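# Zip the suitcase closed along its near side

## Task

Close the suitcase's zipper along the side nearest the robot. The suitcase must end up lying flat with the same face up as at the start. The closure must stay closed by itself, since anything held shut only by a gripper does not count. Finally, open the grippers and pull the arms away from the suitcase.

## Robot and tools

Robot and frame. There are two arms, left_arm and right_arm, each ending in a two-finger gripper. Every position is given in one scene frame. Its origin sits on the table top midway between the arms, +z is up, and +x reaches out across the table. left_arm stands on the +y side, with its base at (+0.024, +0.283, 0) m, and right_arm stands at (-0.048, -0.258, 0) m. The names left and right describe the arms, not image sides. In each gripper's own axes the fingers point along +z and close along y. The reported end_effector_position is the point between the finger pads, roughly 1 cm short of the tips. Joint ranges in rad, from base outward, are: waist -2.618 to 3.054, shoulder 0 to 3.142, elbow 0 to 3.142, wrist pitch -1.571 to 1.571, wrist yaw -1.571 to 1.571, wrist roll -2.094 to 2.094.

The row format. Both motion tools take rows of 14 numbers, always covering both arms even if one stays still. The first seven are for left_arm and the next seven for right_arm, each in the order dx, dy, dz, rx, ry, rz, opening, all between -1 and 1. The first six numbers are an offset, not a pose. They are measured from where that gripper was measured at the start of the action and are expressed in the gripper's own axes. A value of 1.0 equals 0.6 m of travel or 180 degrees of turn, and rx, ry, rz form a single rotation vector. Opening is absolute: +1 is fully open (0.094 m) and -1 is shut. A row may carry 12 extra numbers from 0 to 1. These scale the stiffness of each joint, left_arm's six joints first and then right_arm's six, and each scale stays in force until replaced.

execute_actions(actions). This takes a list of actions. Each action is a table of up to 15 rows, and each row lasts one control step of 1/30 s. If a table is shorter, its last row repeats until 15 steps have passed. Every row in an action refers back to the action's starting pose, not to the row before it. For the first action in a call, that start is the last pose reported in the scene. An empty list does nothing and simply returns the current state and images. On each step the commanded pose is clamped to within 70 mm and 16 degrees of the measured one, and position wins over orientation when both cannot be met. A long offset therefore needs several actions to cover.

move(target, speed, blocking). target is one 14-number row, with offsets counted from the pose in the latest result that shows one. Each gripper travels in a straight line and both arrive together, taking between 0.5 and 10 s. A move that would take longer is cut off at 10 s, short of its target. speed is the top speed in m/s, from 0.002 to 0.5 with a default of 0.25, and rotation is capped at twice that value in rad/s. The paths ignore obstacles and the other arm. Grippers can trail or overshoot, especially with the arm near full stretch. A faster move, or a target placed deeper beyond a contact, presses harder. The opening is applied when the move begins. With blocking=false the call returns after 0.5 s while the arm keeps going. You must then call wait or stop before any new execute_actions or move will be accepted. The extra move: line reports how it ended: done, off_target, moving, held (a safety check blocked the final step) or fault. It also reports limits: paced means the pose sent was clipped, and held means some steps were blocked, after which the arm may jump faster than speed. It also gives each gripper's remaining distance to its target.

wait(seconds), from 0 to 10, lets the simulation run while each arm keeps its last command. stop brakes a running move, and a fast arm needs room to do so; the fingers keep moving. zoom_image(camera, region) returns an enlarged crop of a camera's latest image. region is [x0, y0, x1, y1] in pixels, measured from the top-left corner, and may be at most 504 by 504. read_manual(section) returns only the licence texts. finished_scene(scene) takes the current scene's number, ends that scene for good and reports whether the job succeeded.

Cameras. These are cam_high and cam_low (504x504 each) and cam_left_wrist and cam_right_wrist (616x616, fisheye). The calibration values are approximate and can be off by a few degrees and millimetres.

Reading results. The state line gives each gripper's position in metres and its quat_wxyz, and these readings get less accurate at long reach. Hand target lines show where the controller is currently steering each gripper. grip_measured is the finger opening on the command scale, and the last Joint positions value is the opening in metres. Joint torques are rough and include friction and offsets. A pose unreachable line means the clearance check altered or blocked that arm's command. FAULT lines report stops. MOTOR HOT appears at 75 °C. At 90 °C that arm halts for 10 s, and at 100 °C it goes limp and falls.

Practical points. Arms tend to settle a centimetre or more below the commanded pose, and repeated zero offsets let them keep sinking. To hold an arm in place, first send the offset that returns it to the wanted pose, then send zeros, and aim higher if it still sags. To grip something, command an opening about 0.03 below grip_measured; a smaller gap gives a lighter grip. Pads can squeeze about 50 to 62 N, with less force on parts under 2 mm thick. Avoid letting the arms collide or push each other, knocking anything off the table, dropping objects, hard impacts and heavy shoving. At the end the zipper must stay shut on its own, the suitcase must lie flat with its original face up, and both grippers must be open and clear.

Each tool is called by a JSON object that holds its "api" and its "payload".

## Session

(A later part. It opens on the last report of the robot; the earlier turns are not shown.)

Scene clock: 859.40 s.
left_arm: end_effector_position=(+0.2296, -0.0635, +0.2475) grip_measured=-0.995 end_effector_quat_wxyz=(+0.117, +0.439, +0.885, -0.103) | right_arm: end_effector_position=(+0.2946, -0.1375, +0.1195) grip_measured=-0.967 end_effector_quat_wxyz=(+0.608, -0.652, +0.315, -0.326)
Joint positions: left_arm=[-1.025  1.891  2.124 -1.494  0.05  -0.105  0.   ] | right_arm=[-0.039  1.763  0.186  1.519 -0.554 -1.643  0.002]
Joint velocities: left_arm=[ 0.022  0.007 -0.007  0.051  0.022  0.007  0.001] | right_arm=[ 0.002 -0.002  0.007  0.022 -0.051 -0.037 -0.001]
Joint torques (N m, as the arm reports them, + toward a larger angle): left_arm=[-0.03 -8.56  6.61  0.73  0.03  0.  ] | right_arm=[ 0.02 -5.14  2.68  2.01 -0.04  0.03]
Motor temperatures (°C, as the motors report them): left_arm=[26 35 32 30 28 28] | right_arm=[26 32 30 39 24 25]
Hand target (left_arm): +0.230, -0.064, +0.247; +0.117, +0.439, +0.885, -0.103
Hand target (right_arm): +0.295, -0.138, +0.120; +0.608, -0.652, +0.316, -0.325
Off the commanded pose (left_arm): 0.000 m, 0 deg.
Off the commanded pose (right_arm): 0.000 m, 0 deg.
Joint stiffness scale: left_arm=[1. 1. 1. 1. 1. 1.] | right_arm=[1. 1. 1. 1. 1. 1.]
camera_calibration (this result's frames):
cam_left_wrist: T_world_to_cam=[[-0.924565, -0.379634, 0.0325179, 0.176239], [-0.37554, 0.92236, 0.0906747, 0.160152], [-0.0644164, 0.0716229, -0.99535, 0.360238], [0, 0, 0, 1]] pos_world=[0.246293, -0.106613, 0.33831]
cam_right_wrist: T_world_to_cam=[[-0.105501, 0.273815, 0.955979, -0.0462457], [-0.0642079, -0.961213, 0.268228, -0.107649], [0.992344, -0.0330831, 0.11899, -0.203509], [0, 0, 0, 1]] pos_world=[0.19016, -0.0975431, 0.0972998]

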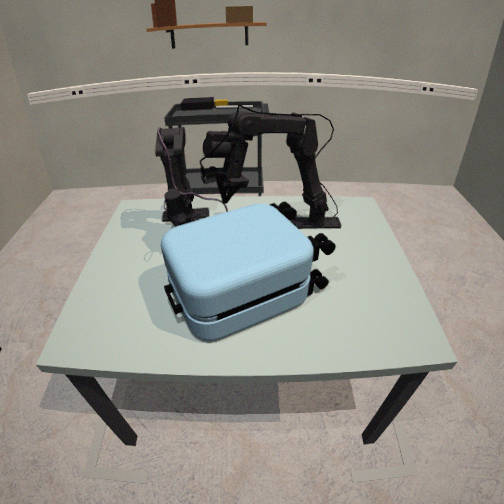

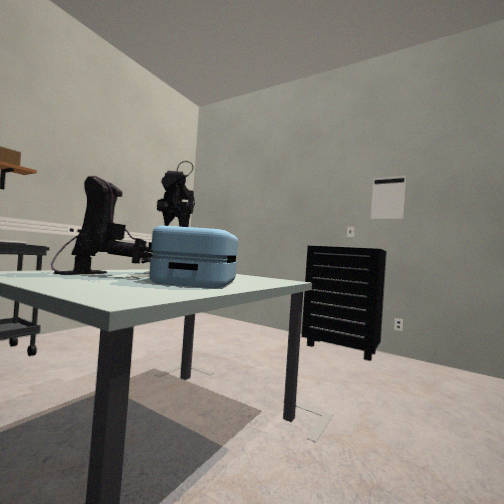

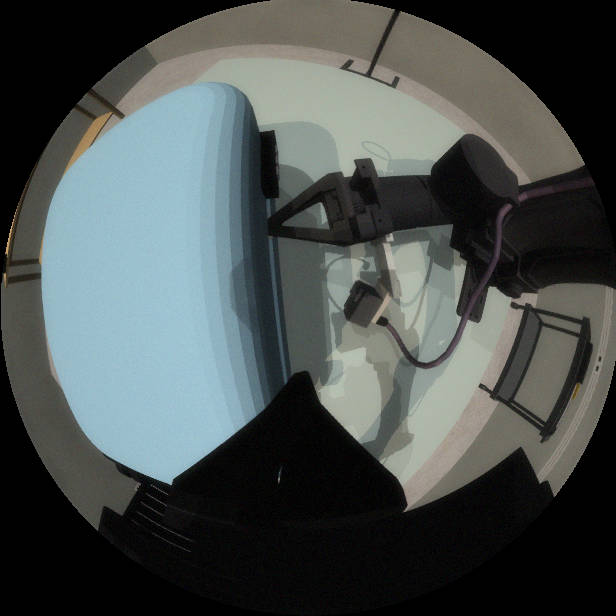

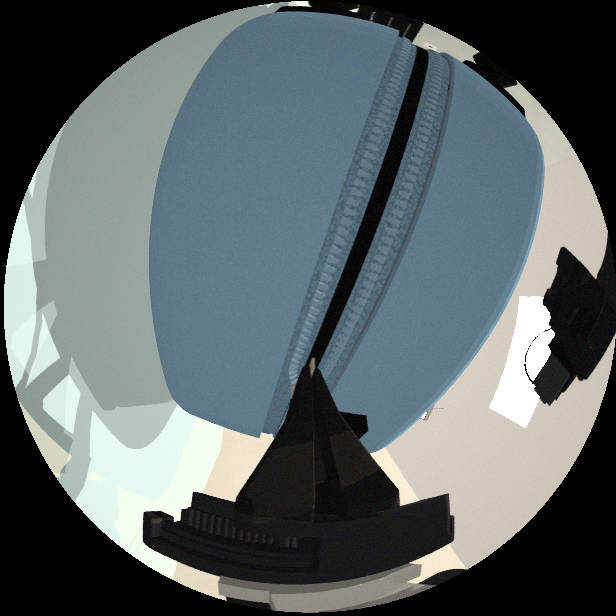

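{"api": "execute_actions", "payload": {"actions": [[[0,0,0,0,0,0,-1, 0,0,0,0,0,0,-0.98],[0,0,0,0,0,0,-1, 0,0,0,0,0,0,-0.99],[0,0,0,0,0,0,-1, 0,0,0,0,0,0,-1]]]}}

{"api": "move", "payload": {"target": [0,0,0,0,0,0,-1, 0.0137,-0.005,-0.0053,0,-0.114,0,-1], "speed": 0.08}}

{"api": "zoom_image", "payload": {"camera": "cam_left_wrist", "region": [240, 170, 350, 280]}}

{"api": "zoom_image", "payload": {"camera": "cam_right_wrist", "region": [240, 300, 380, 440]}}

Scene clock: 889.80 s.
left_arm: end_effector_position=(+0.2296, -0.0635, +0.2475) grip_measured=-0.995 end_effector_quat_wxyz=(+0.117, +0.439, +0.885, -0.103) | right_arm: end_effector_position=(+0.2946, -0.1375, +0.1194) grip_measured=-0.985 end_effector_quat_wxyz=(+0.607, -0.652, +0.315, -0.326)
Joint positions: left_arm=[-1.025  1.891  2.124 -1.494  0.05  -0.105  0.   ] | right_arm=[-0.039  1.763  0.186  1.519 -0.554 -1.645  0.001]
Joint velocities: left_arm=[-0.002  0.007 -0.007 -0.007 -0.007 -0.037  0.   ] | right_arm=[-0.007 -0.007 -0.002  0.007 -0.037 -0.007 -0.   ]
Joint torques (N m, as the arm reports them, + toward a larger angle): left_arm=[-0.02 -8.63  6.61  0.7   0.04 -0.01] | right_arm=[ 0.04 -5.22  2.64  1.99 -0.03  0.01]
Motor temperatures (°C, as the motors report them): left_arm=[26 35 32 30 28 28] | right_arm=[26 32 30 39 24 25]
Hand target (left_arm): +0.230, -0.064, +0.247; +0.117, +0.439, +0.885, -0.103
Hand target (right_arm): +0.295, -0.138, +0.119; +0.608, -0.652, +0.315, -0.326
Off the commanded pose (left_arm): 0.000 m, 0 deg.
Off the commanded pose (right_arm): 0.000 m, 0 deg.
Joint stiffness scale: left_arm=[1. 1. 1. 1. 1. 1.] | right_arm=[1. 1. 1. 1. 1. 1.]
camera_calibration (this result's frames):
cam_left_wrist: T_world_to_cam=[[-0.924565, -0.379634, 0.0325179, 0.176239], [-0.37554, 0.92236, 0.0906747, 0.160152], [-0.0644164, 0.0716229, -0.99535, 0.360238], [0, 0, 0, 1]] pos_world=[0.246293, -0.106613, 0.33831]
cam_right_wrist: T_world_to_cam=[[-0.106233, 0.275305, 0.955469, -0.0456841], [-0.064316, -0.960797, 0.269689, -0.107712], [0.992259, -0.0328022, 0.119774, -0.203524], [0, 0, 0, 1]] pos_world=[0.190168, -0.0975883, 0.0970754]

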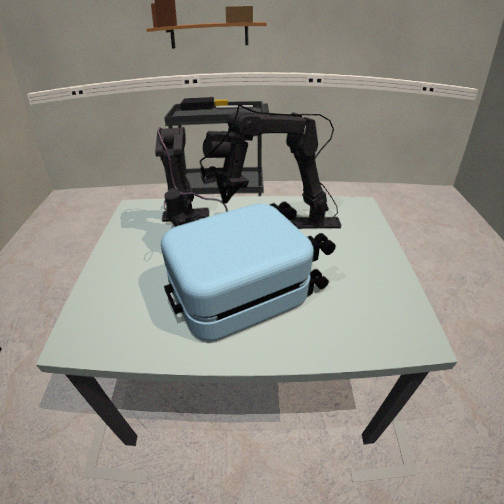

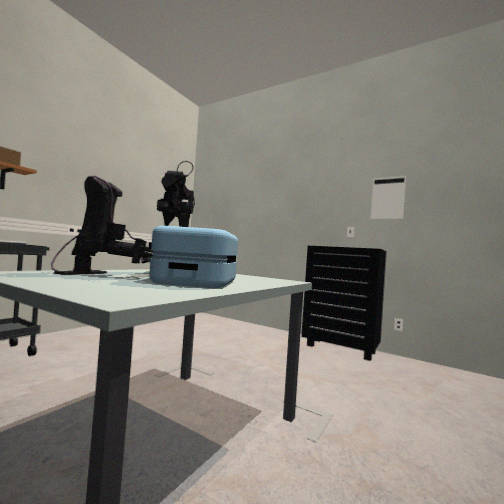

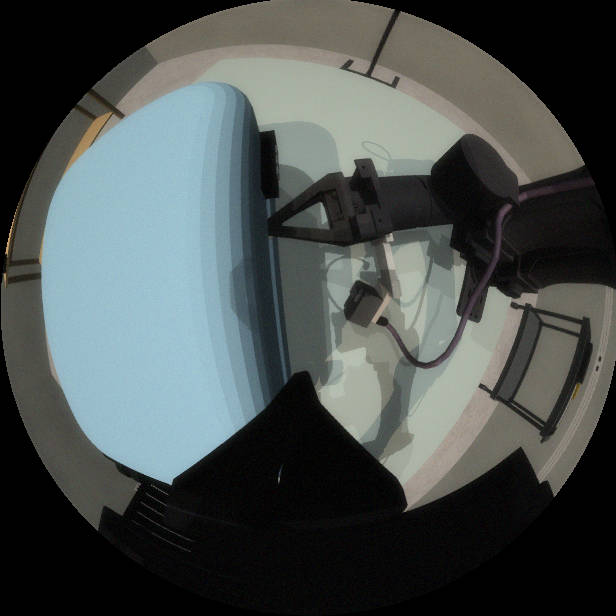

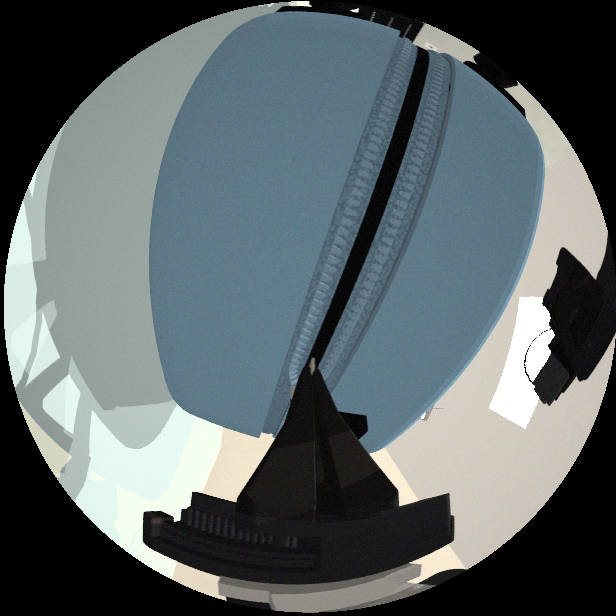

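Scene clock: 892.37 s.
left_arm: end_effector_position=(+0.2296, -0.0635, +0.2475) grip_measured=-0.995 end_effector_quat_wxyz=(+0.117, +0.439, +0.885, -0.103) | right_arm: end_effector_position=(+0.2922, -0.1432, +0.1188) grip_measured=-0.985 end_effector_quat_wxyz=(-0.647, +0.705, -0.209, +0.203)
Joint positions: left_arm=[-1.025  1.891  2.124 -1.494  0.05  -0.105  0.   ] | right_arm=[-0.252  1.775  0.374  1.22  -1.111 -1.75   0.001]
Joint velocities: left_arm=[ 0.017  0.012  0.012  0.051 -0.007 -0.037  0.   ] | right_arm=[ 0.022 -0.007 -0.007 -0.095 -0.022  0.007  0.   ]
Joint torques (N m, as the arm reports them, + toward a larger angle): left_arm=[ 0.01 -8.63  6.61  0.74  0.03 -0.02] | right_arm=[-0.93 -5.16  5.98  1.65 -0.34  0.02]
Motor temperatures (°C, as the motors report them): left_arm=[26 35 32 30 28 28] | right_arm=[26 32 30 39 24 25]
Hand target (left_arm): +0.230, -0.064, +0.247; +0.117, +0.439, +0.885, -0.103
Hand target (right_arm): +0.297, -0.146, +0.122; -0.650, +0.704, -0.202, +0.205
Off the commanded pose (left_arm): 0.000 m, 0 deg.
Off the commanded pose (right_arm): 0.007 m, 1 deg.
Joint stiffness scale: left_arm=[1. 1. 1. 1. 1. 1.] | right_arm=[1. 1. 1. 1. 1. 1.]
move: done
camera_calibration (this result's frames):
cam_left_wrist: T_world_to_cam=[[-0.924565, -0.379634, 0.0325179, 0.176239], [-0.37554, 0.92236, 0.0906747, 0.160152], [-0.0644164, 0.0716229, -0.99535, 0.360238], [0, 0, 0, 1]] pos_world=[0.246293, -0.106613, 0.33831]
cam_right_wrist: T_world_to_cam=[[-0.155342, 0.231938, 0.960247, -0.0361774], [0.278042, -0.922484, 0.267796, -0.207496], [0.947925, 0.308589, 0.0788126, -0.134557], [0, 0, 0, 1]] pos_world=[0.179623, -0.141498, 0.100911]

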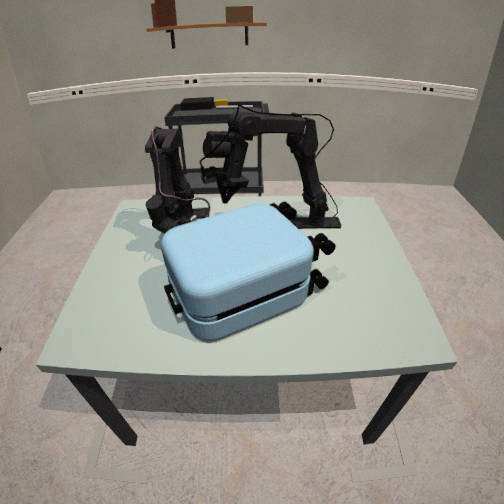

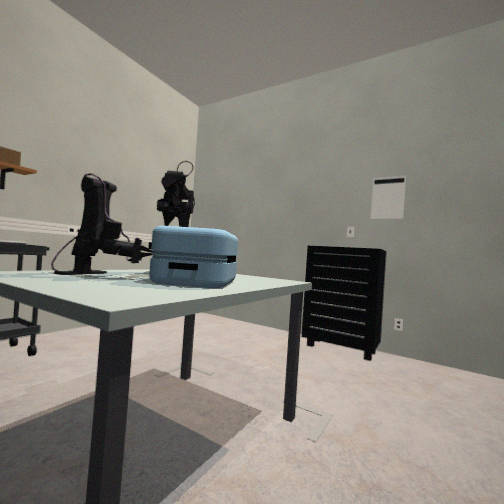

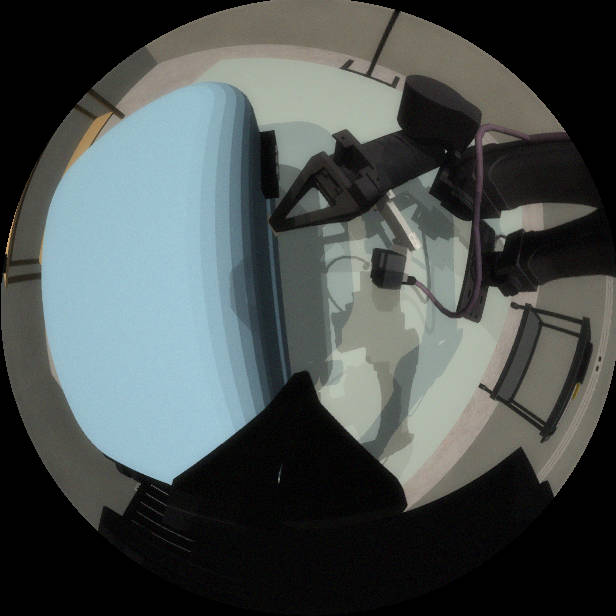

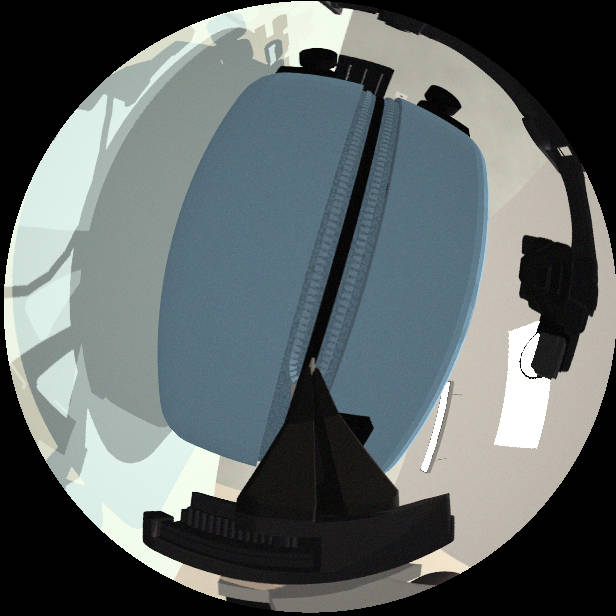

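Region (240, 170, 350, 280) of cam_left_wrist's 616x616 image, scaled by 4.582, with more detail than that image has.

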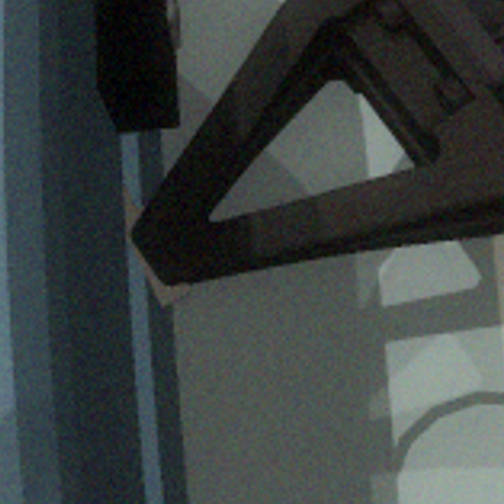

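Region (240, 300, 380, 440) of cam_right_wrist's 616x616 image, scaled by 3.600, with more detail than that image has.

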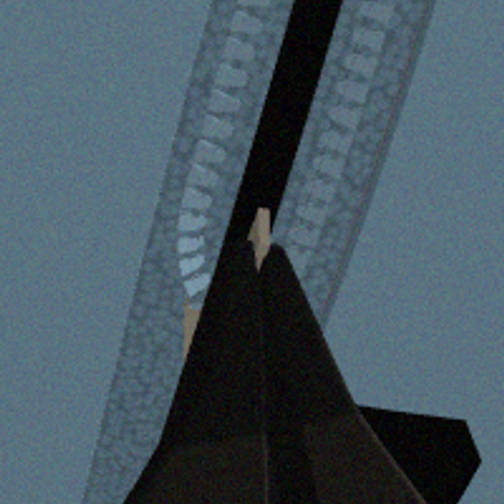

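{"api": "execute_actions", "payload": {"actions": [[[0,0,0,0,0,0,-1, 0,0,0,0,0,0,-0.97],[0,0,0,0,0,0,-1, 0,0,0,0,0,0,-0.95],[0,0,0,0,0,0,-1, 0,0,0,0,0,0,-0.93],[0,0,0,0,0,0,-1, 0,0,0,0,0,0,-0.92],[0,0,0,0,0,0,-1, 0,0,0,0,0,0,-0.92],[0,0,0,0,0,0,-1, 0,0,0,0,0,0,-0.92],[0,0,0,0,0,0,-1, 0,0.0005,0.003,-0.0005,0.0015,0,-0.92],[0,0,0,0,0,0,-1, 0,0.0007,0.005,-0.0007,0.0025,0,-0.92],[0,0,0,0,0,0,-1, 0,0.001,0.007,-0.001,0.0035,0,-0.92],[0,0,0,0,0,0,-1, 0,0.0012,0.009,-0.0012,0.0045,0,-0.92],[0,0,0,0,0,0,-1, 0,0.0015,0.011,-0.0015,0.0055,0,-0.92],[0,0,0,0,0,0,-1, 0,0.0018,0.013,-0.0018,0.0065,0,-0.92],[0,0,0,0,0,0,-1, 0,0.002,0.0143,-0.002,0.0073,0,-0.92]]]}}

{"api": "wait", "payload": {"seconds": 0.3}}

{"api": "zoom_image", "payload": {"camera": "cam_left_wrist", "region": [240, 170, 350, 280]}}

{"api": "zoom_image", "payload": {"camera": "cam_right_wrist", "region": [240, 300, 380, 440]}}

Scene clock: 911.33 s.
left_arm: end_effector_position=(+0.2296, -0.0635, +0.2475) grip_measured=-0.995 end_effector_quat_wxyz=(+0.117, +0.439, +0.885, -0.103) | right_arm: end_effector_position=(+0.2951, -0.1385, +0.1185) grip_measured=-0.923 end_effector_quat_wxyz=(-0.643, +0.705, -0.210, +0.210)
Joint positions: left_arm=[-1.025  1.891  2.124 -1.494  0.05  -0.105  0.   ] | right_arm=[-0.227  1.775  0.374  1.224 -1.073 -1.753  0.004]
Joint velocities: left_arm=[-0.007  0.007 -0.002  0.007 -0.022  0.051 -0.001] | right_arm=[ 0.061 -0.027  0.027  0.037  0.154 -0.022 -0.001]
Joint torques (N m, as the arm reports them, + toward a larger angle): left_arm=[ 0.03 -8.68  6.59  0.73  0.02 -0.02] | right_arm=[ 0.83 -5.4   3.36  1.81 -0.03  0.13]
Motor temperatures (°C, as the motors report them): left_arm=[26 35 32 30 28 28] | right_arm=[26 32 31 38 24 25]
Hand target (left_arm): +0.230, -0.064, +0.247; +0.117, +0.439, +0.885, -0.103
Hand target (right_arm): +0.297, -0.136, +0.117; -0.643, +0.704, -0.217, +0.210
Off the commanded pose (left_arm): 0.000 m, 0 deg.
Off the commanded pose (right_arm): 0.003 m, 1 deg.
Joint stiffness scale: left_arm=[1. 1. 1. 1. 1. 1.] | right_arm=[1. 1. 1. 1. 1. 1.]
camera_calibration (this result's frames):
cam_left_wrist: T_world_to_cam=[[-0.924565, -0.379634, 0.0325179, 0.176239], [-0.37554, 0.92236, 0.0906747, 0.160152], [-0.0644164, 0.0716229, -0.99535, 0.360238], [0, 0, 0, 1]] pos_world=[0.246293, -0.106613, 0.33831]
cam_right_wrist: T_world_to_cam=[[-0.158764, 0.24255, 0.95706, -0.0337218], [0.265074, -0.923294, 0.277965, -0.201376], [0.951068, 0.297822, 0.0822923, -0.141534], [0, 0, 0, 1]] pos_world=[0.182634, -0.135598, 0.0998963]

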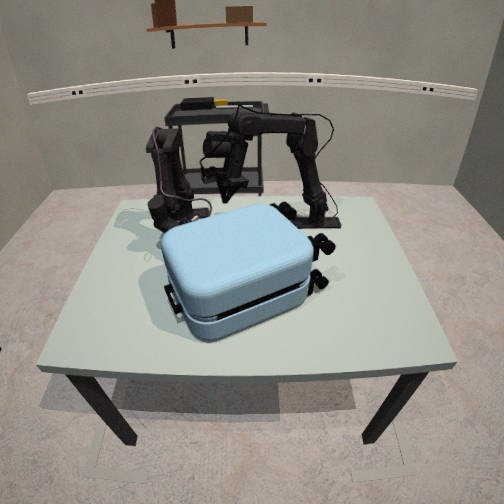

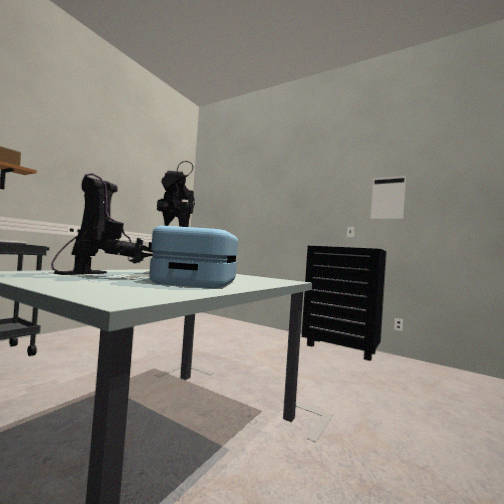

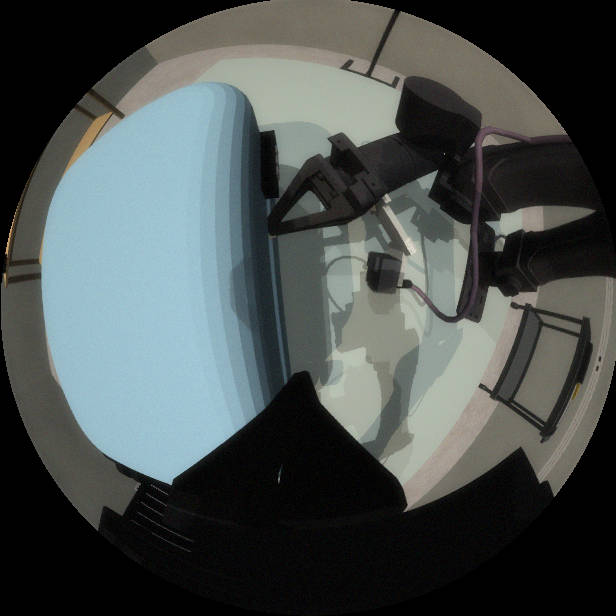

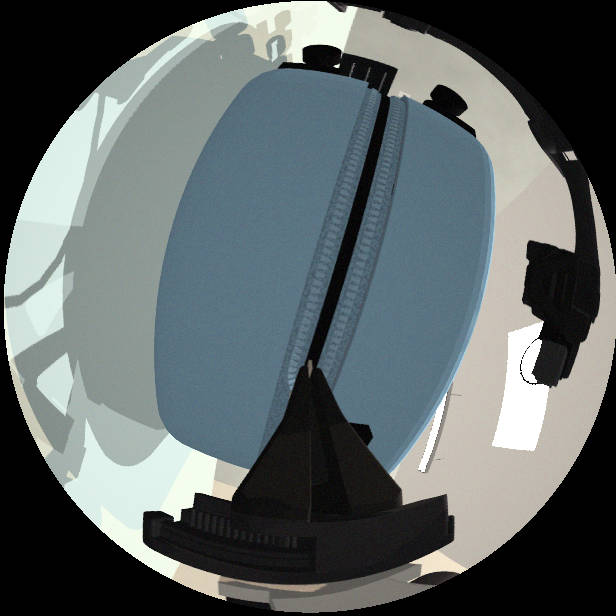

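Scene clock: 911.63 s.
left_arm: end_effector_position=(+0.2296, -0.0635, +0.2475) grip_measured=-0.995 end_effector_quat_wxyz=(+0.117, +0.439, +0.885, -0.103) | right_arm: end_effector_position=(+0.2969, -0.1392, +0.1186) grip_measured=-0.923 end_effector_quat_wxyz=(-0.641, +0.705, -0.213, +0.215)
Joint positions: left_arm=[-1.025  1.891  2.124 -1.494  0.05  -0.105  0.   ] | right_arm=[-0.225  1.775  0.374  1.227 -1.059 -1.753  0.004]
Joint velocities: left_arm=[-0.002 -0.002  0.002 -0.037  0.007 -0.007 -0.   ] | right_arm=[ 0.012 -0.017 -0.017  0.007  0.022  0.022 -0.001]
Joint torques (N m, as the arm reports them, + toward a larger angle): left_arm=[ 0.08 -8.62  6.53  0.73  0.   -0.03] | right_arm=[ 0.99 -5.36  3.39  1.83 -0.01  0.15]
Motor temperatures (°C, as the motors report them): left_arm=[26 35 32 30 28 28] | right_arm=[26 32 31 38 24 25]
Hand target (left_arm): +0.230, -0.064, +0.247; +0.117, +0.439, +0.885, -0.103
Hand target (right_arm): +0.297, -0.136, +0.117; -0.643, +0.704, -0.217, +0.210
Off the commanded pose (left_arm): 0.000 m, 0 deg.
Off the commanded pose (right_arm): 0.003 m, 1 deg.
Joint stiffness scale: left_arm=[1. 1. 1. 1. 1. 1.] | right_arm=[1. 1. 1. 1. 1. 1.]
wait: 0.30 s; at rest by 0.23 s
camera_calibration (this result's frames):
cam_left_wrist: T_world_to_cam=[[-0.924565, -0.379634, 0.0325179, 0.176239], [-0.37554, 0.92236, 0.0906747, 0.160152], [-0.0644164, 0.0716229, -0.99535, 0.360238], [0, 0, 0, 1]] pos_world=[0.246293, -0.106613, 0.33831]
cam_right_wrist: T_world_to_cam=[[-0.158614, 0.246895, 0.955973, -0.0327163], [0.253522, -0.925583, 0.281111, -0.199791], [0.954237, 0.286948, 0.0842165, -0.145775], [0, 0, 0, 1]] pos_world=[0.184566, -0.135016, 0.099716]

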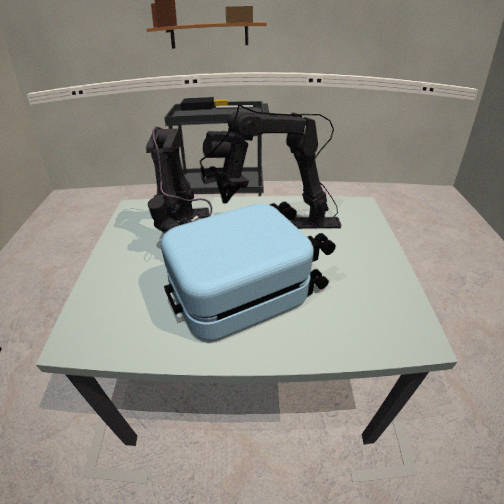

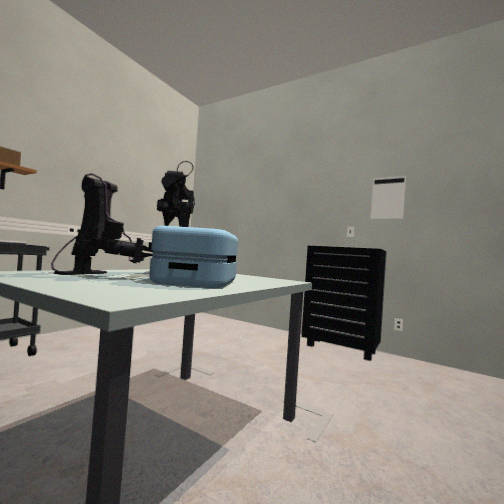

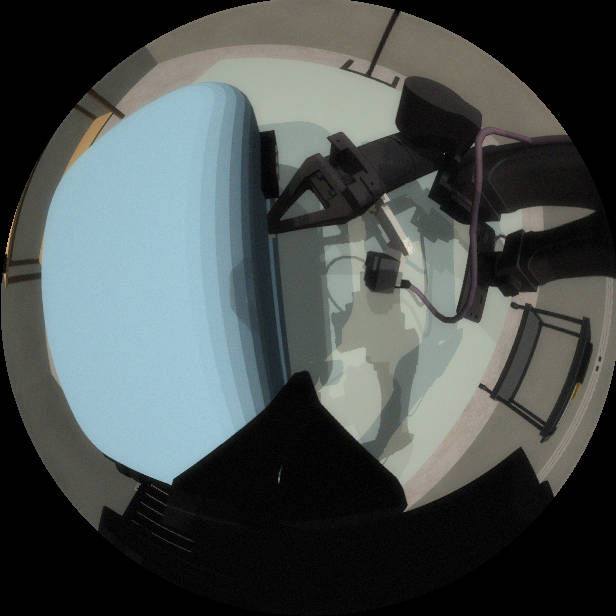

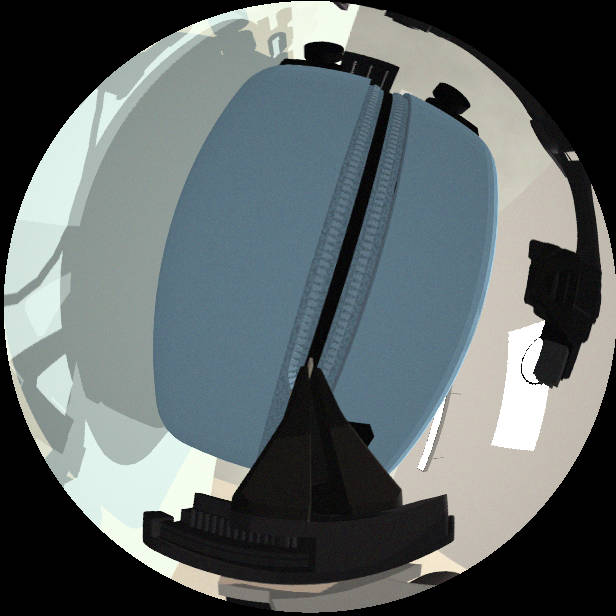

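Region (240, 170, 350, 280) of cam_left_wrist's 616x616 image, scaled by 4.582, with more detail than that image has.

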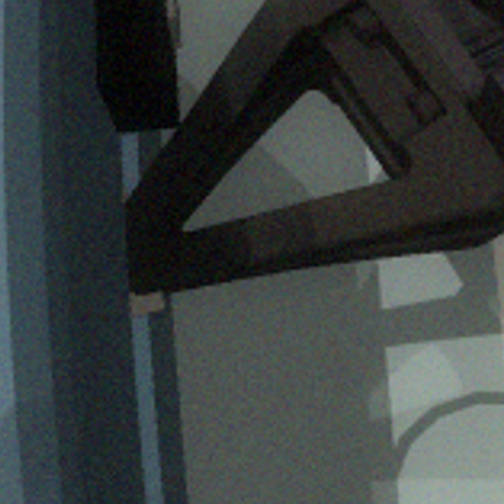

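Region (240, 300, 380, 440) of cam_right_wrist's 616x616 image, scaled by 3.600, with more detail than that image has.

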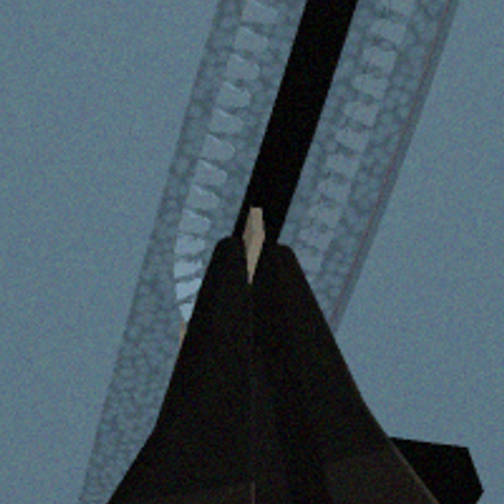

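{"api": "execute_actions", "payload": {"actions": [[[0,0,-0.01,0,0,0,-1, 0,0,0,0,0,0,-0.935],[0,0,-0.015,0,0,0,-1, 0,0,0,0,0,0,-0.95],[0,0,-0.02,0,-0.005,0,-1, 0,0,0,0,0,0,-0.96],[0,0,-0.025,0,-0.01,0,-1, 0,0,0,0,0,0,-0.97],[0,0,-0.03,0,-0.015,0,-1, 0,0,0,0,0,0,-0.98],[0,0,-0.035,0,-0.02,0,-1, 0,0,0,0,0,0,-0.99],[0,0,-0.04,0,-0.02,0,-1, 0,0,0,0,0,0,-1]]]}}

{"api": "zoom_image", "payload": {"camera": "cam_right_wrist", "region": [240, 300, 380, 440]}}

Scene clock: 920.50 s.
left_arm: end_effector_position=(+0.2267, -0.0588, +0.2571) grip_measured=-0.995 end_effector_quat_wxyz=(+0.125, +0.438, +0.884, -0.108) | right_arm: end_effector_position=(+0.2972, -0.1394, +0.1185) grip_measured=-0.984 end_effector_quat_wxyz=(-0.641, +0.705, -0.214, +0.216)
Joint positions: left_arm=[-1.025  1.864  2.123 -1.502  0.05  -0.105  0.   ] | right_arm=[-0.225  1.775  0.374  1.227 -1.057 -1.754  0.001]
Joint velocities: left_arm=[ 0.012  0.022  0.017 -0.007 -0.051 -0.11   0.   ] | right_arm=[ 0.007 -0.002 -0.002 -0.051 -0.037  0.007 -0.   ]
Joint torques (N m, as the arm reports them, + toward a larger angle): left_arm=[  0.01 -10.84   7.04   0.85  -0.02  -0.04] | right_arm=[ 0.01 -6.01  3.46  1.72 -0.14  0.01]
Motor temperatures (°C, as the motors report them): left_arm=[26 35 32 30 28 28] | right_arm=[26 32 31 38 24 25]
Hand target (left_arm): +0.227, -0.057, +0.271; +0.144, +0.435, +0.881, -0.117
Hand target (right_arm): +0.297, -0.139, +0.119; -0.641, +0.705, -0.213, +0.215
Off the commanded pose (left_arm): 0.013 m, 3 deg.
Off the commanded pose (right_arm): 0.000 m, 0 deg.
Joint stiffness scale: left_arm=[1. 1. 1. 1. 1. 1.] | right_arm=[1. 1. 1. 1. 1. 1.]
camera_calibration (this result's frames):
cam_left_wrist: T_world_to_cam=[[-0.924876, -0.379132, 0.0293965, 0.17592], [-0.376355, 0.923679, 0.0719288, 0.158904], [-0.0544235, 0.0554617, -0.996976, 0.366494], [0, 0, 0, 1]] pos_world=[0.242455, -0.100406, 0.348785]
cam_right_wrist: T_world_to_cam=[[-0.158604, 0.248247, 0.955625, -0.0322391], [0.251778, -0.925708, 0.282263, -0.199624], [0.9547, 0.285373, 0.0843183, -0.146312], [0, 0, 0, 1]] pos_world=[0.184832, -0.135037, 0.0994917]

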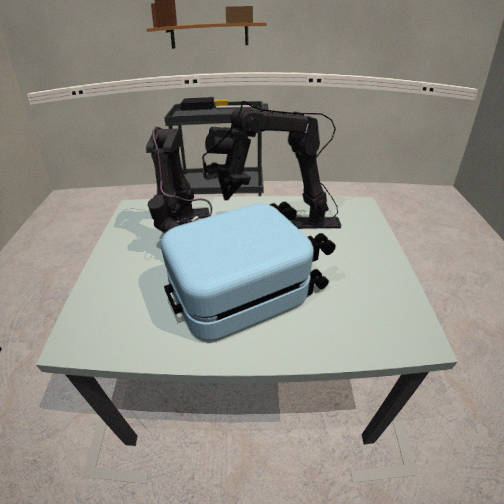

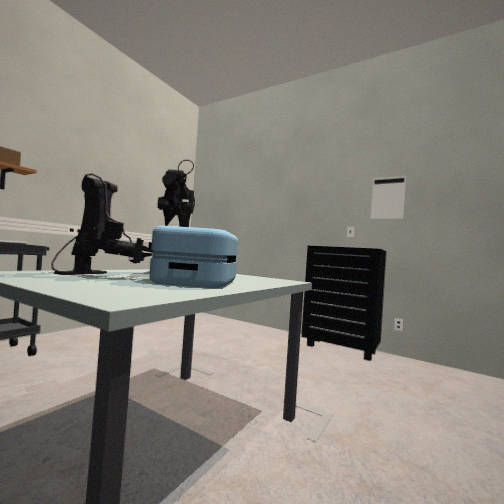

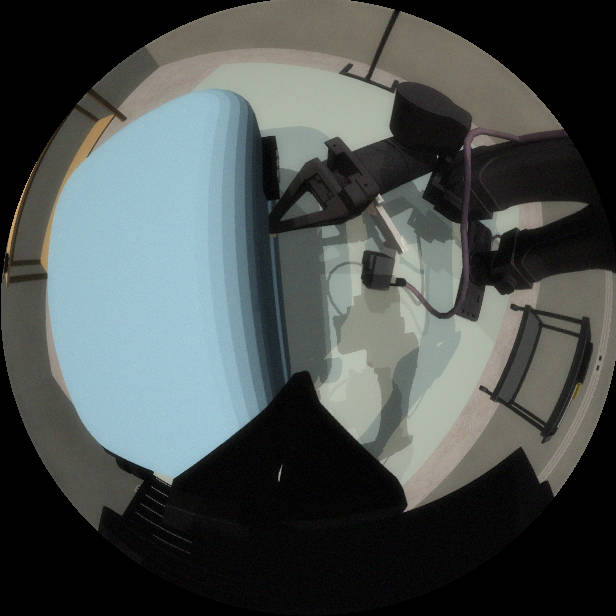

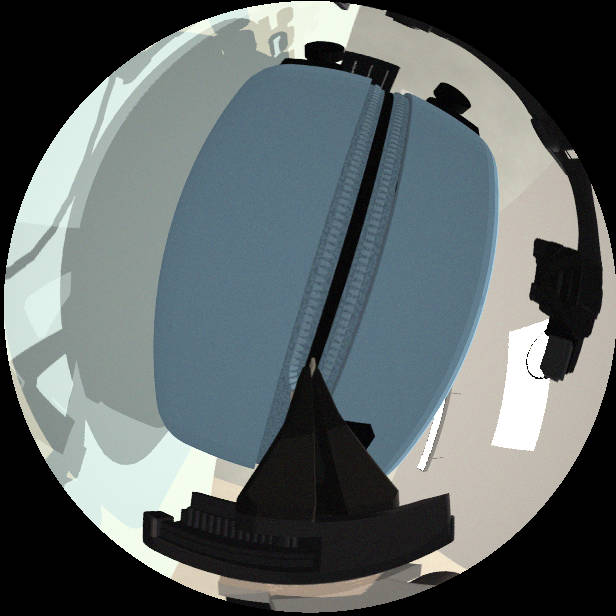

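Region (240, 300, 380, 440) of cam_right_wrist's 616x616 image, scaled by 3.600, with more detail than that image has.

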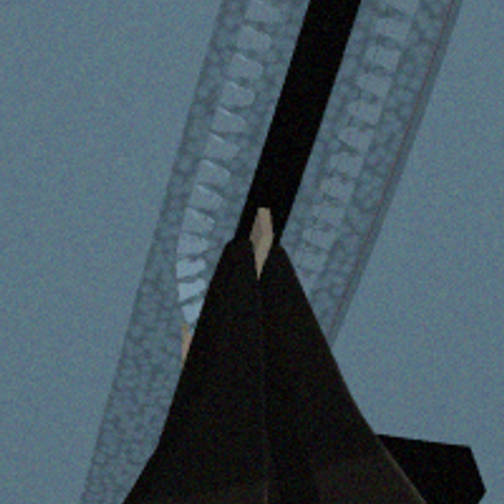

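{"api": "move", "payload": {"target": [-0.032,0.121,-0.007,0,0,0,-1, 0,0,0,0,0,0,-1], "speed": 0.15}}

Scene clock: 930.23 s.
left_arm: end_effector_position=(+0.2973, -0.0258, +0.2541) grip_measured=-0.995 end_effector_quat_wxyz=(+0.127, +0.433, +0.887, -0.097) | right_arm: end_effector_position=(+0.2972, -0.1394, +0.1185) grip_measured=-0.984 end_effector_quat_wxyz=(-0.641, +0.705, -0.213, +0.217)
Joint positions: left_arm=[-0.819  1.958  2.246 -1.552  0.092  0.083  0.   ] | right_arm=[-0.225  1.775  0.374  1.227 -1.057 -1.756  0.001]
Joint velocities: left_arm=[-0.002 -0.027 -0.012 -0.022  0.066  0.007 -0.001] | right_arm=[-0.017  0.002 -0.022 -0.007 -0.007  0.051  0.   ]
Joint torques (N m, as the arm reports them, + toward a larger angle): left_arm=[-0.17 -8.8   9.05  0.62  0.21  0.02] | right_arm=[ 0.03 -5.99  3.52  1.73 -0.11  0.01]
Motor temperatures (°C, as the motors report them): left_arm=[26 36 32 30 28 28] | right_arm=[26 32 31 38 24 25]
Hand target (left_arm): +0.296, -0.029, +0.261; +0.132, +0.438, +0.883, -0.106
Hand target (right_arm): +0.297, -0.139, +0.118; -0.641, +0.705, -0.213, +0.216
Off the commanded pose (left_arm): 0.008 m, 1 deg.
Off the commanded pose (right_arm): 0.000 m, 0 deg.
Joint stiffness scale: left_arm=[1. 1. 1. 1. 1. 1.] | right_arm=[1. 1. 1. 1. 1. 1.]
joint sent to its limit (left arm) — the command would take joint 4 (wrist pitch) past its lower limit, so that joint was sent only as far as its limit.
move: done
camera_calibration (this result's frames):
cam_left_wrist: T_world_to_cam=[[-0.91904, -0.393962, 0.0126178, 0.256015], [-0.391617, 0.916266, 0.0842221, 0.156399], [-0.0447416, 0.0724621, -0.996367, 0.362902], [0, 0, 0, 1]] pos_world=[0.312774, -0.0687391, 0.345181]
cam_right_wrist: T_world_to_cam=[[-0.159819, 0.24907, 0.955208, -0.031714], [0.251548, -0.925426, 0.283391, -0.19965], [0.954558, 0.285572, 0.0852477, -0.146353], [0, 0, 0, 1]] pos_world=[0.184855, -0.135068, 0.0993488]

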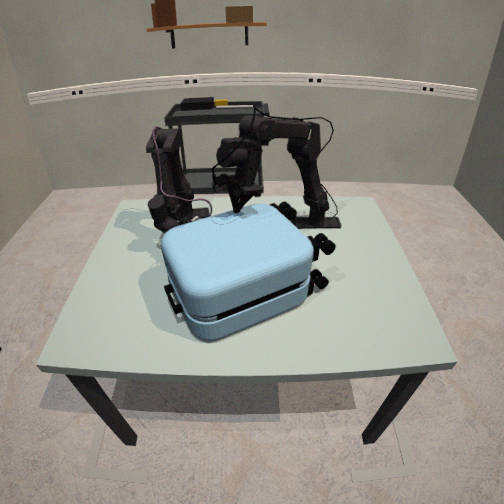

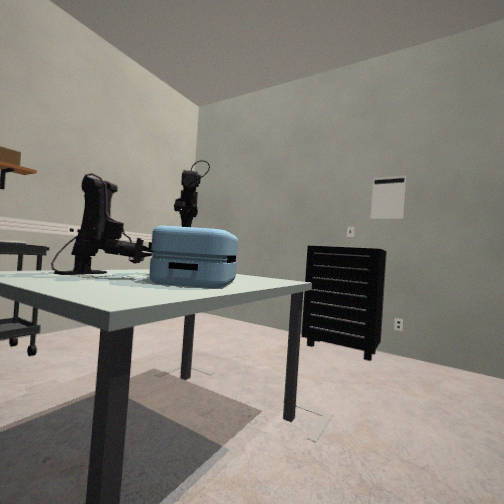

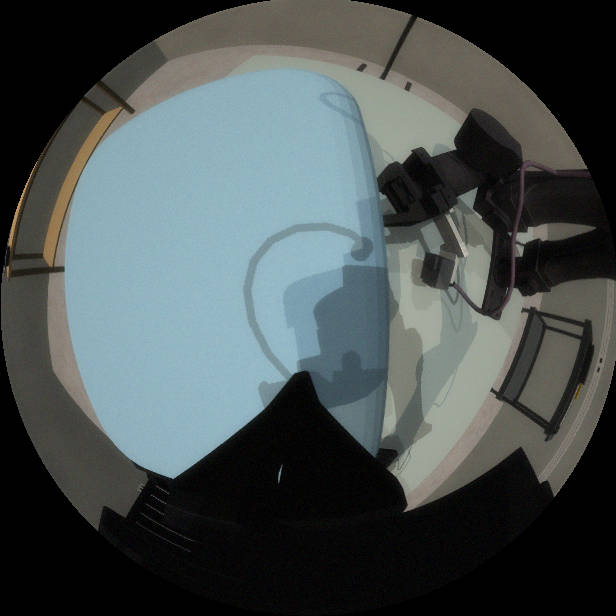

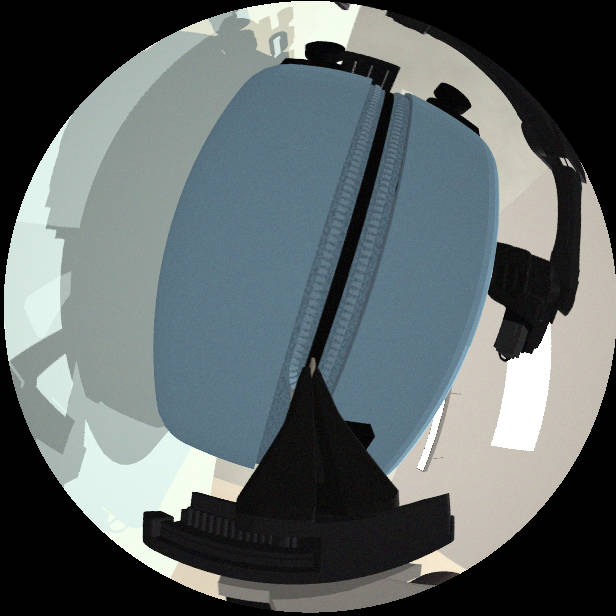

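{"api": "execute_actions", "payload": {"actions": [[[0.002,0,0.006,0,0.004,0,-1, 0,0,0,0,0,0,-1],[0.003,0,0.010,0,0.006,0,-1, 0,0,0,0,0,0,-1],[0.004,0,0.014,0,0.008,0,-1, 0,0,0,0,0,0,-1],[0.005,0,0.018,0,0.010,0,-1, 0,0,0,0,0,0,-1],[0.006,0,0.021,0,0.012,0,-1, 0,0,0,0,0,0,-1],[0.006,0,0.024,0,0.014,0,-1, 0,0,0,0,0,0,-1],[0.007,0,0.027,0,0.015,0,-1, 0,0,0,0,0,0,-1],[0.008,0,0.030,0,0.017,0,-1, 0,0,0,0,0,0,-1],[0.009,0,0.033,0,0.019,0,-1, 0,0,0,0,0,0,-1],[0.010,0,0.036,0,0.021,0,-1, 0,0,0,0,0,0,-1]],[[0.007,0,0.027,0,0.015,0,-1, 0,0,0,0,0,0,-1],[0.009,0,0.034,0,0.019,0,-1, 0,0,0,0,0,0,-1],[0.011,0,0.041,0,0.023,0,-1, 0,0,0,0,0,0,-1],[0.013,0,0.048,0,0.027,0,-1, 0,0,0,0,0,0,-1],[0.015,0,0.055,0,0.031,0,-1, 0,0,0,0,0,0,-1],[0.017,0,0.062,0,0.035,0,-1, 0,0,0,0,0,0,-1],[0.019,0,0.069,0,0.039,0,-1, 0,0,0,0,0,0,-1],[0.021,0,0.076,0,0.043,0,-1, -0.005,-0.0005,0.001,0.0005,-0.004,0,-1],[0.023,0,0.083,0,0.047,0,-1, -0.010,-0.001,0.002,0.001,-0.008,0,-1],[0.024,0,0.09,0,0.051,0,-1, -0.015,-0.0015,0.003,0.0013,-0.012,0,-1],[0.024,0,0.09,0,0.051,0,-1, -0.020,-0.002,0.004,0.0018,-0.016,0,-1],[0.024,0,0.09,0,0.051,0,-1, -0.025,-0.0025,0.005,0.0022,-0.020,0,-1],[0.024,0,0.09,0,0.051,0,-1, -0.030,-0.003,0.006,0.0027,-0.024,0,-1]],[[0.024,0,0.09,0,0.051,0,-1, -0.034,-0.0034,0.007,0.003,-0.027,0,-1],[0.024,0,0.09,0,0.051,0,-1, -0.038,-0.0038,0.008,0.0034,-0.030,0,-1],[0.024,0,0.09,0,0.051,0,-1, -0.042,-0.0042,0.009,0.0037,-0.033,0,-1],[0.024,0,0.09,0,0.051,0,-1, -0.046,-0.0046,0.010,0.0041,-0.036,0,-1],[0.024,0,0.09,0,0.051,0,-1, -0.050,-0.005,0.011,0.0045,-0.039,0,-1],[0.024,0,0.09,0,0.051,0,-1, -0.054,-0.0054,0.0115,0.0048,-0.042,0,-1],[0.024,0,0.09,0,0.051,0,-1, -0.058,-0.0058,0.0125,0.0052,-0.045,0,-1],[0.024,0,0.09,0,0.051,0,-1, -0.062,-0.0062,0.0135,0.0055,-0.048,0,-1],[0.024,0,0.09,0,0.051,0,-1, -0.066,-0.0066,0.014,0.0059,-0.052,0,-1],[0.024,0,0.09,0,0.051,0,-1, -0.070,-0.007,0.015,0.0062,-0.055,0,-1],[0.024,0,0.09,0,0.051,0,-1, -0.074,-0.0075,0.016,0.0066,-0.058,0,-1]]]}}

{"api": "zoom_image", "payload": {"camera": "cam_right_wrist", "region": [240, 300, 380, 440]}}

Scene clock: 987.63 s.
left_arm: end_effector_position=(+0.2964, -0.0255, +0.2414) grip_measured=-0.995 end_effector_quat_wxyz=(+0.111, +0.436, +0.889, -0.085) | right_arm: end_effector_position=(+0.2952, -0.1358, +0.1180) grip_measured=-0.984 end_effector_quat_wxyz=(-0.641, +0.708, -0.206, +0.214)
Joint positions: left_arm=[-0.825  1.971  2.22  -1.55   0.08   0.085  0.   ] | right_arm=[-0.216  1.775  0.374  1.223 -1.063 -1.766  0.001]
Joint velocities: left_arm=[-0.002  0.002 -0.012 -0.051 -0.022  0.022 -0.   ] | right_arm=[-0.022  0.002  0.007 -0.022  0.007 -0.037  0.   ]
Joint torques (N m, as the arm reports them, + toward a larger angle): left_arm=[-0.94 -2.34 -0.43  0.62 -0.09 -0.02] | right_arm=[ 4.48 -6.52  1.99  1.66 -1.62 -0.02]
Motor temperatures (°C, as the motors report them): left_arm=[26 36 33 29 28 28] | right_arm=[26 32 30 38 24 25]
Hand target (left_arm): +0.291, -0.025, +0.189; +0.039, +0.442, +0.895, -0.051
Hand target (right_arm): +0.266, -0.108, +0.119; -0.664, +0.716, -0.151, +0.154
Off the commanded pose (left_arm): 0.056 m, 9 deg.
Off the commanded pose (right_arm): 0.043 m, 10 deg.
Joint stiffness scale: left_arm=[1. 1. 1. 1. 1. 1.] | right_arm=[1. 1. 1. 1. 1. 1.]
camera_calibration (this result's frames):
cam_left_wrist: T_world_to_cam=[[-0.920785, -0.389802, 0.0144918, 0.255619], [-0.385267, 0.91463, 0.122562, 0.145708], [-0.0610296, 0.10727, -0.992355, 0.354945], [0, 0, 0, 1]] pos_world=[0.313169, -0.071703, 0.330669]
cam_right_wrist: T_world_to_cam=[[-0.167982, 0.251138, 0.953264, -0.0295122], [0.264014, -0.920218, 0.288957, -0.199334], [0.949778, 0.300215, 0.088276, -0.142447], [0, 0, 0, 1]] pos_world=[0.182963, -0.133255, 0.0983066]

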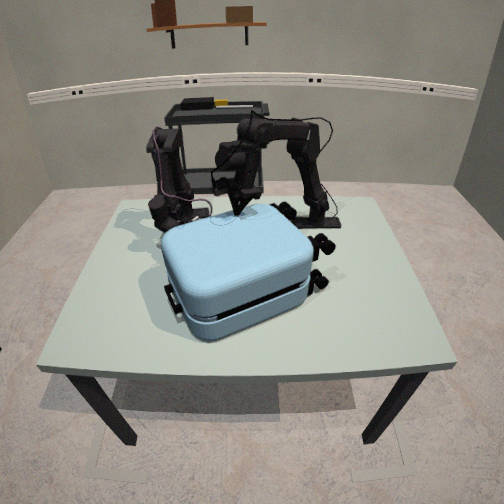

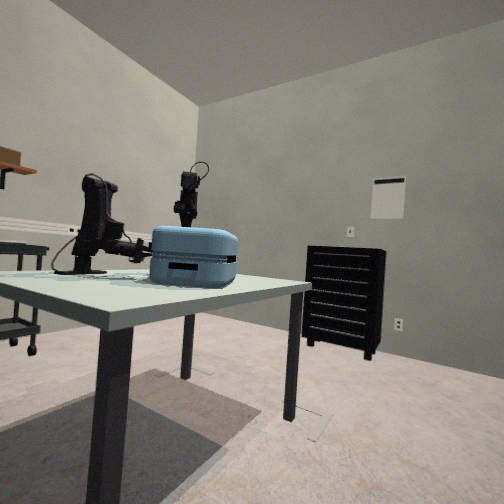

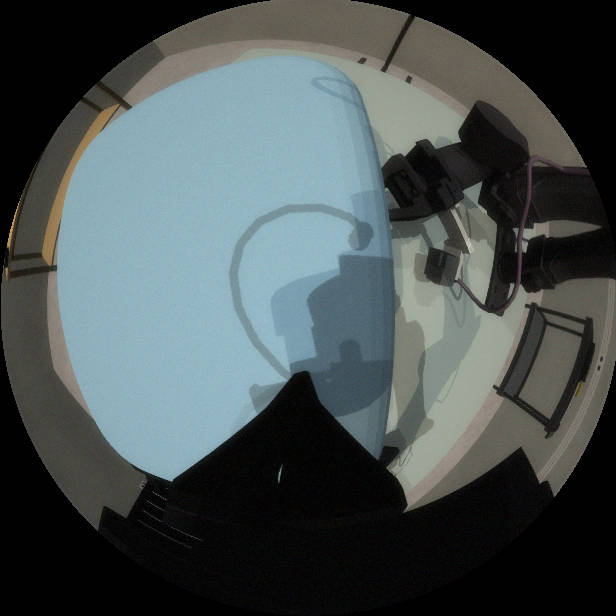

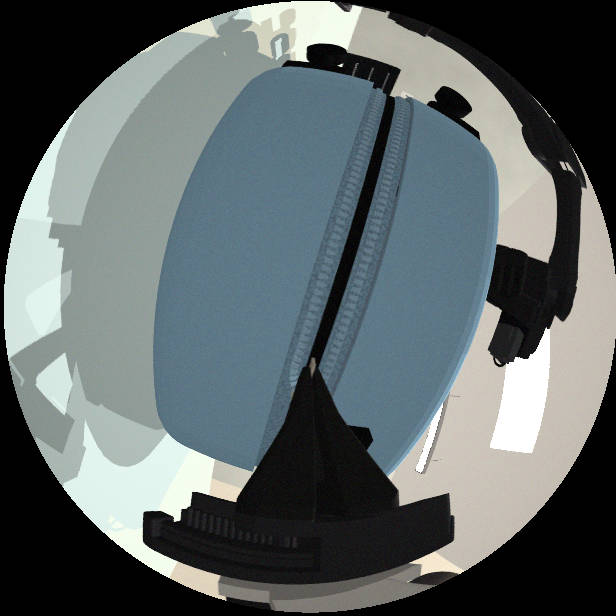

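Region (240, 300, 380, 440) of cam_right_wrist's 616x616 image, scaled by 3.600, with more detail than that image has.

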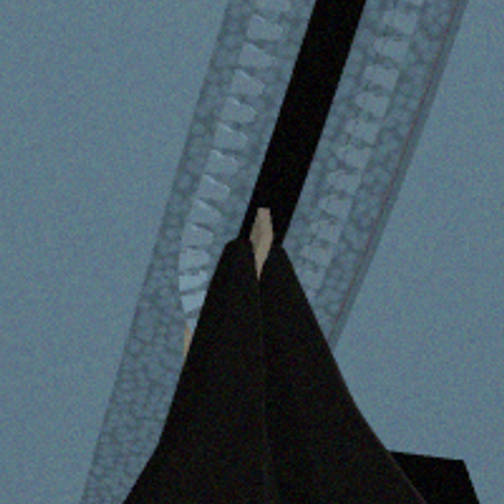

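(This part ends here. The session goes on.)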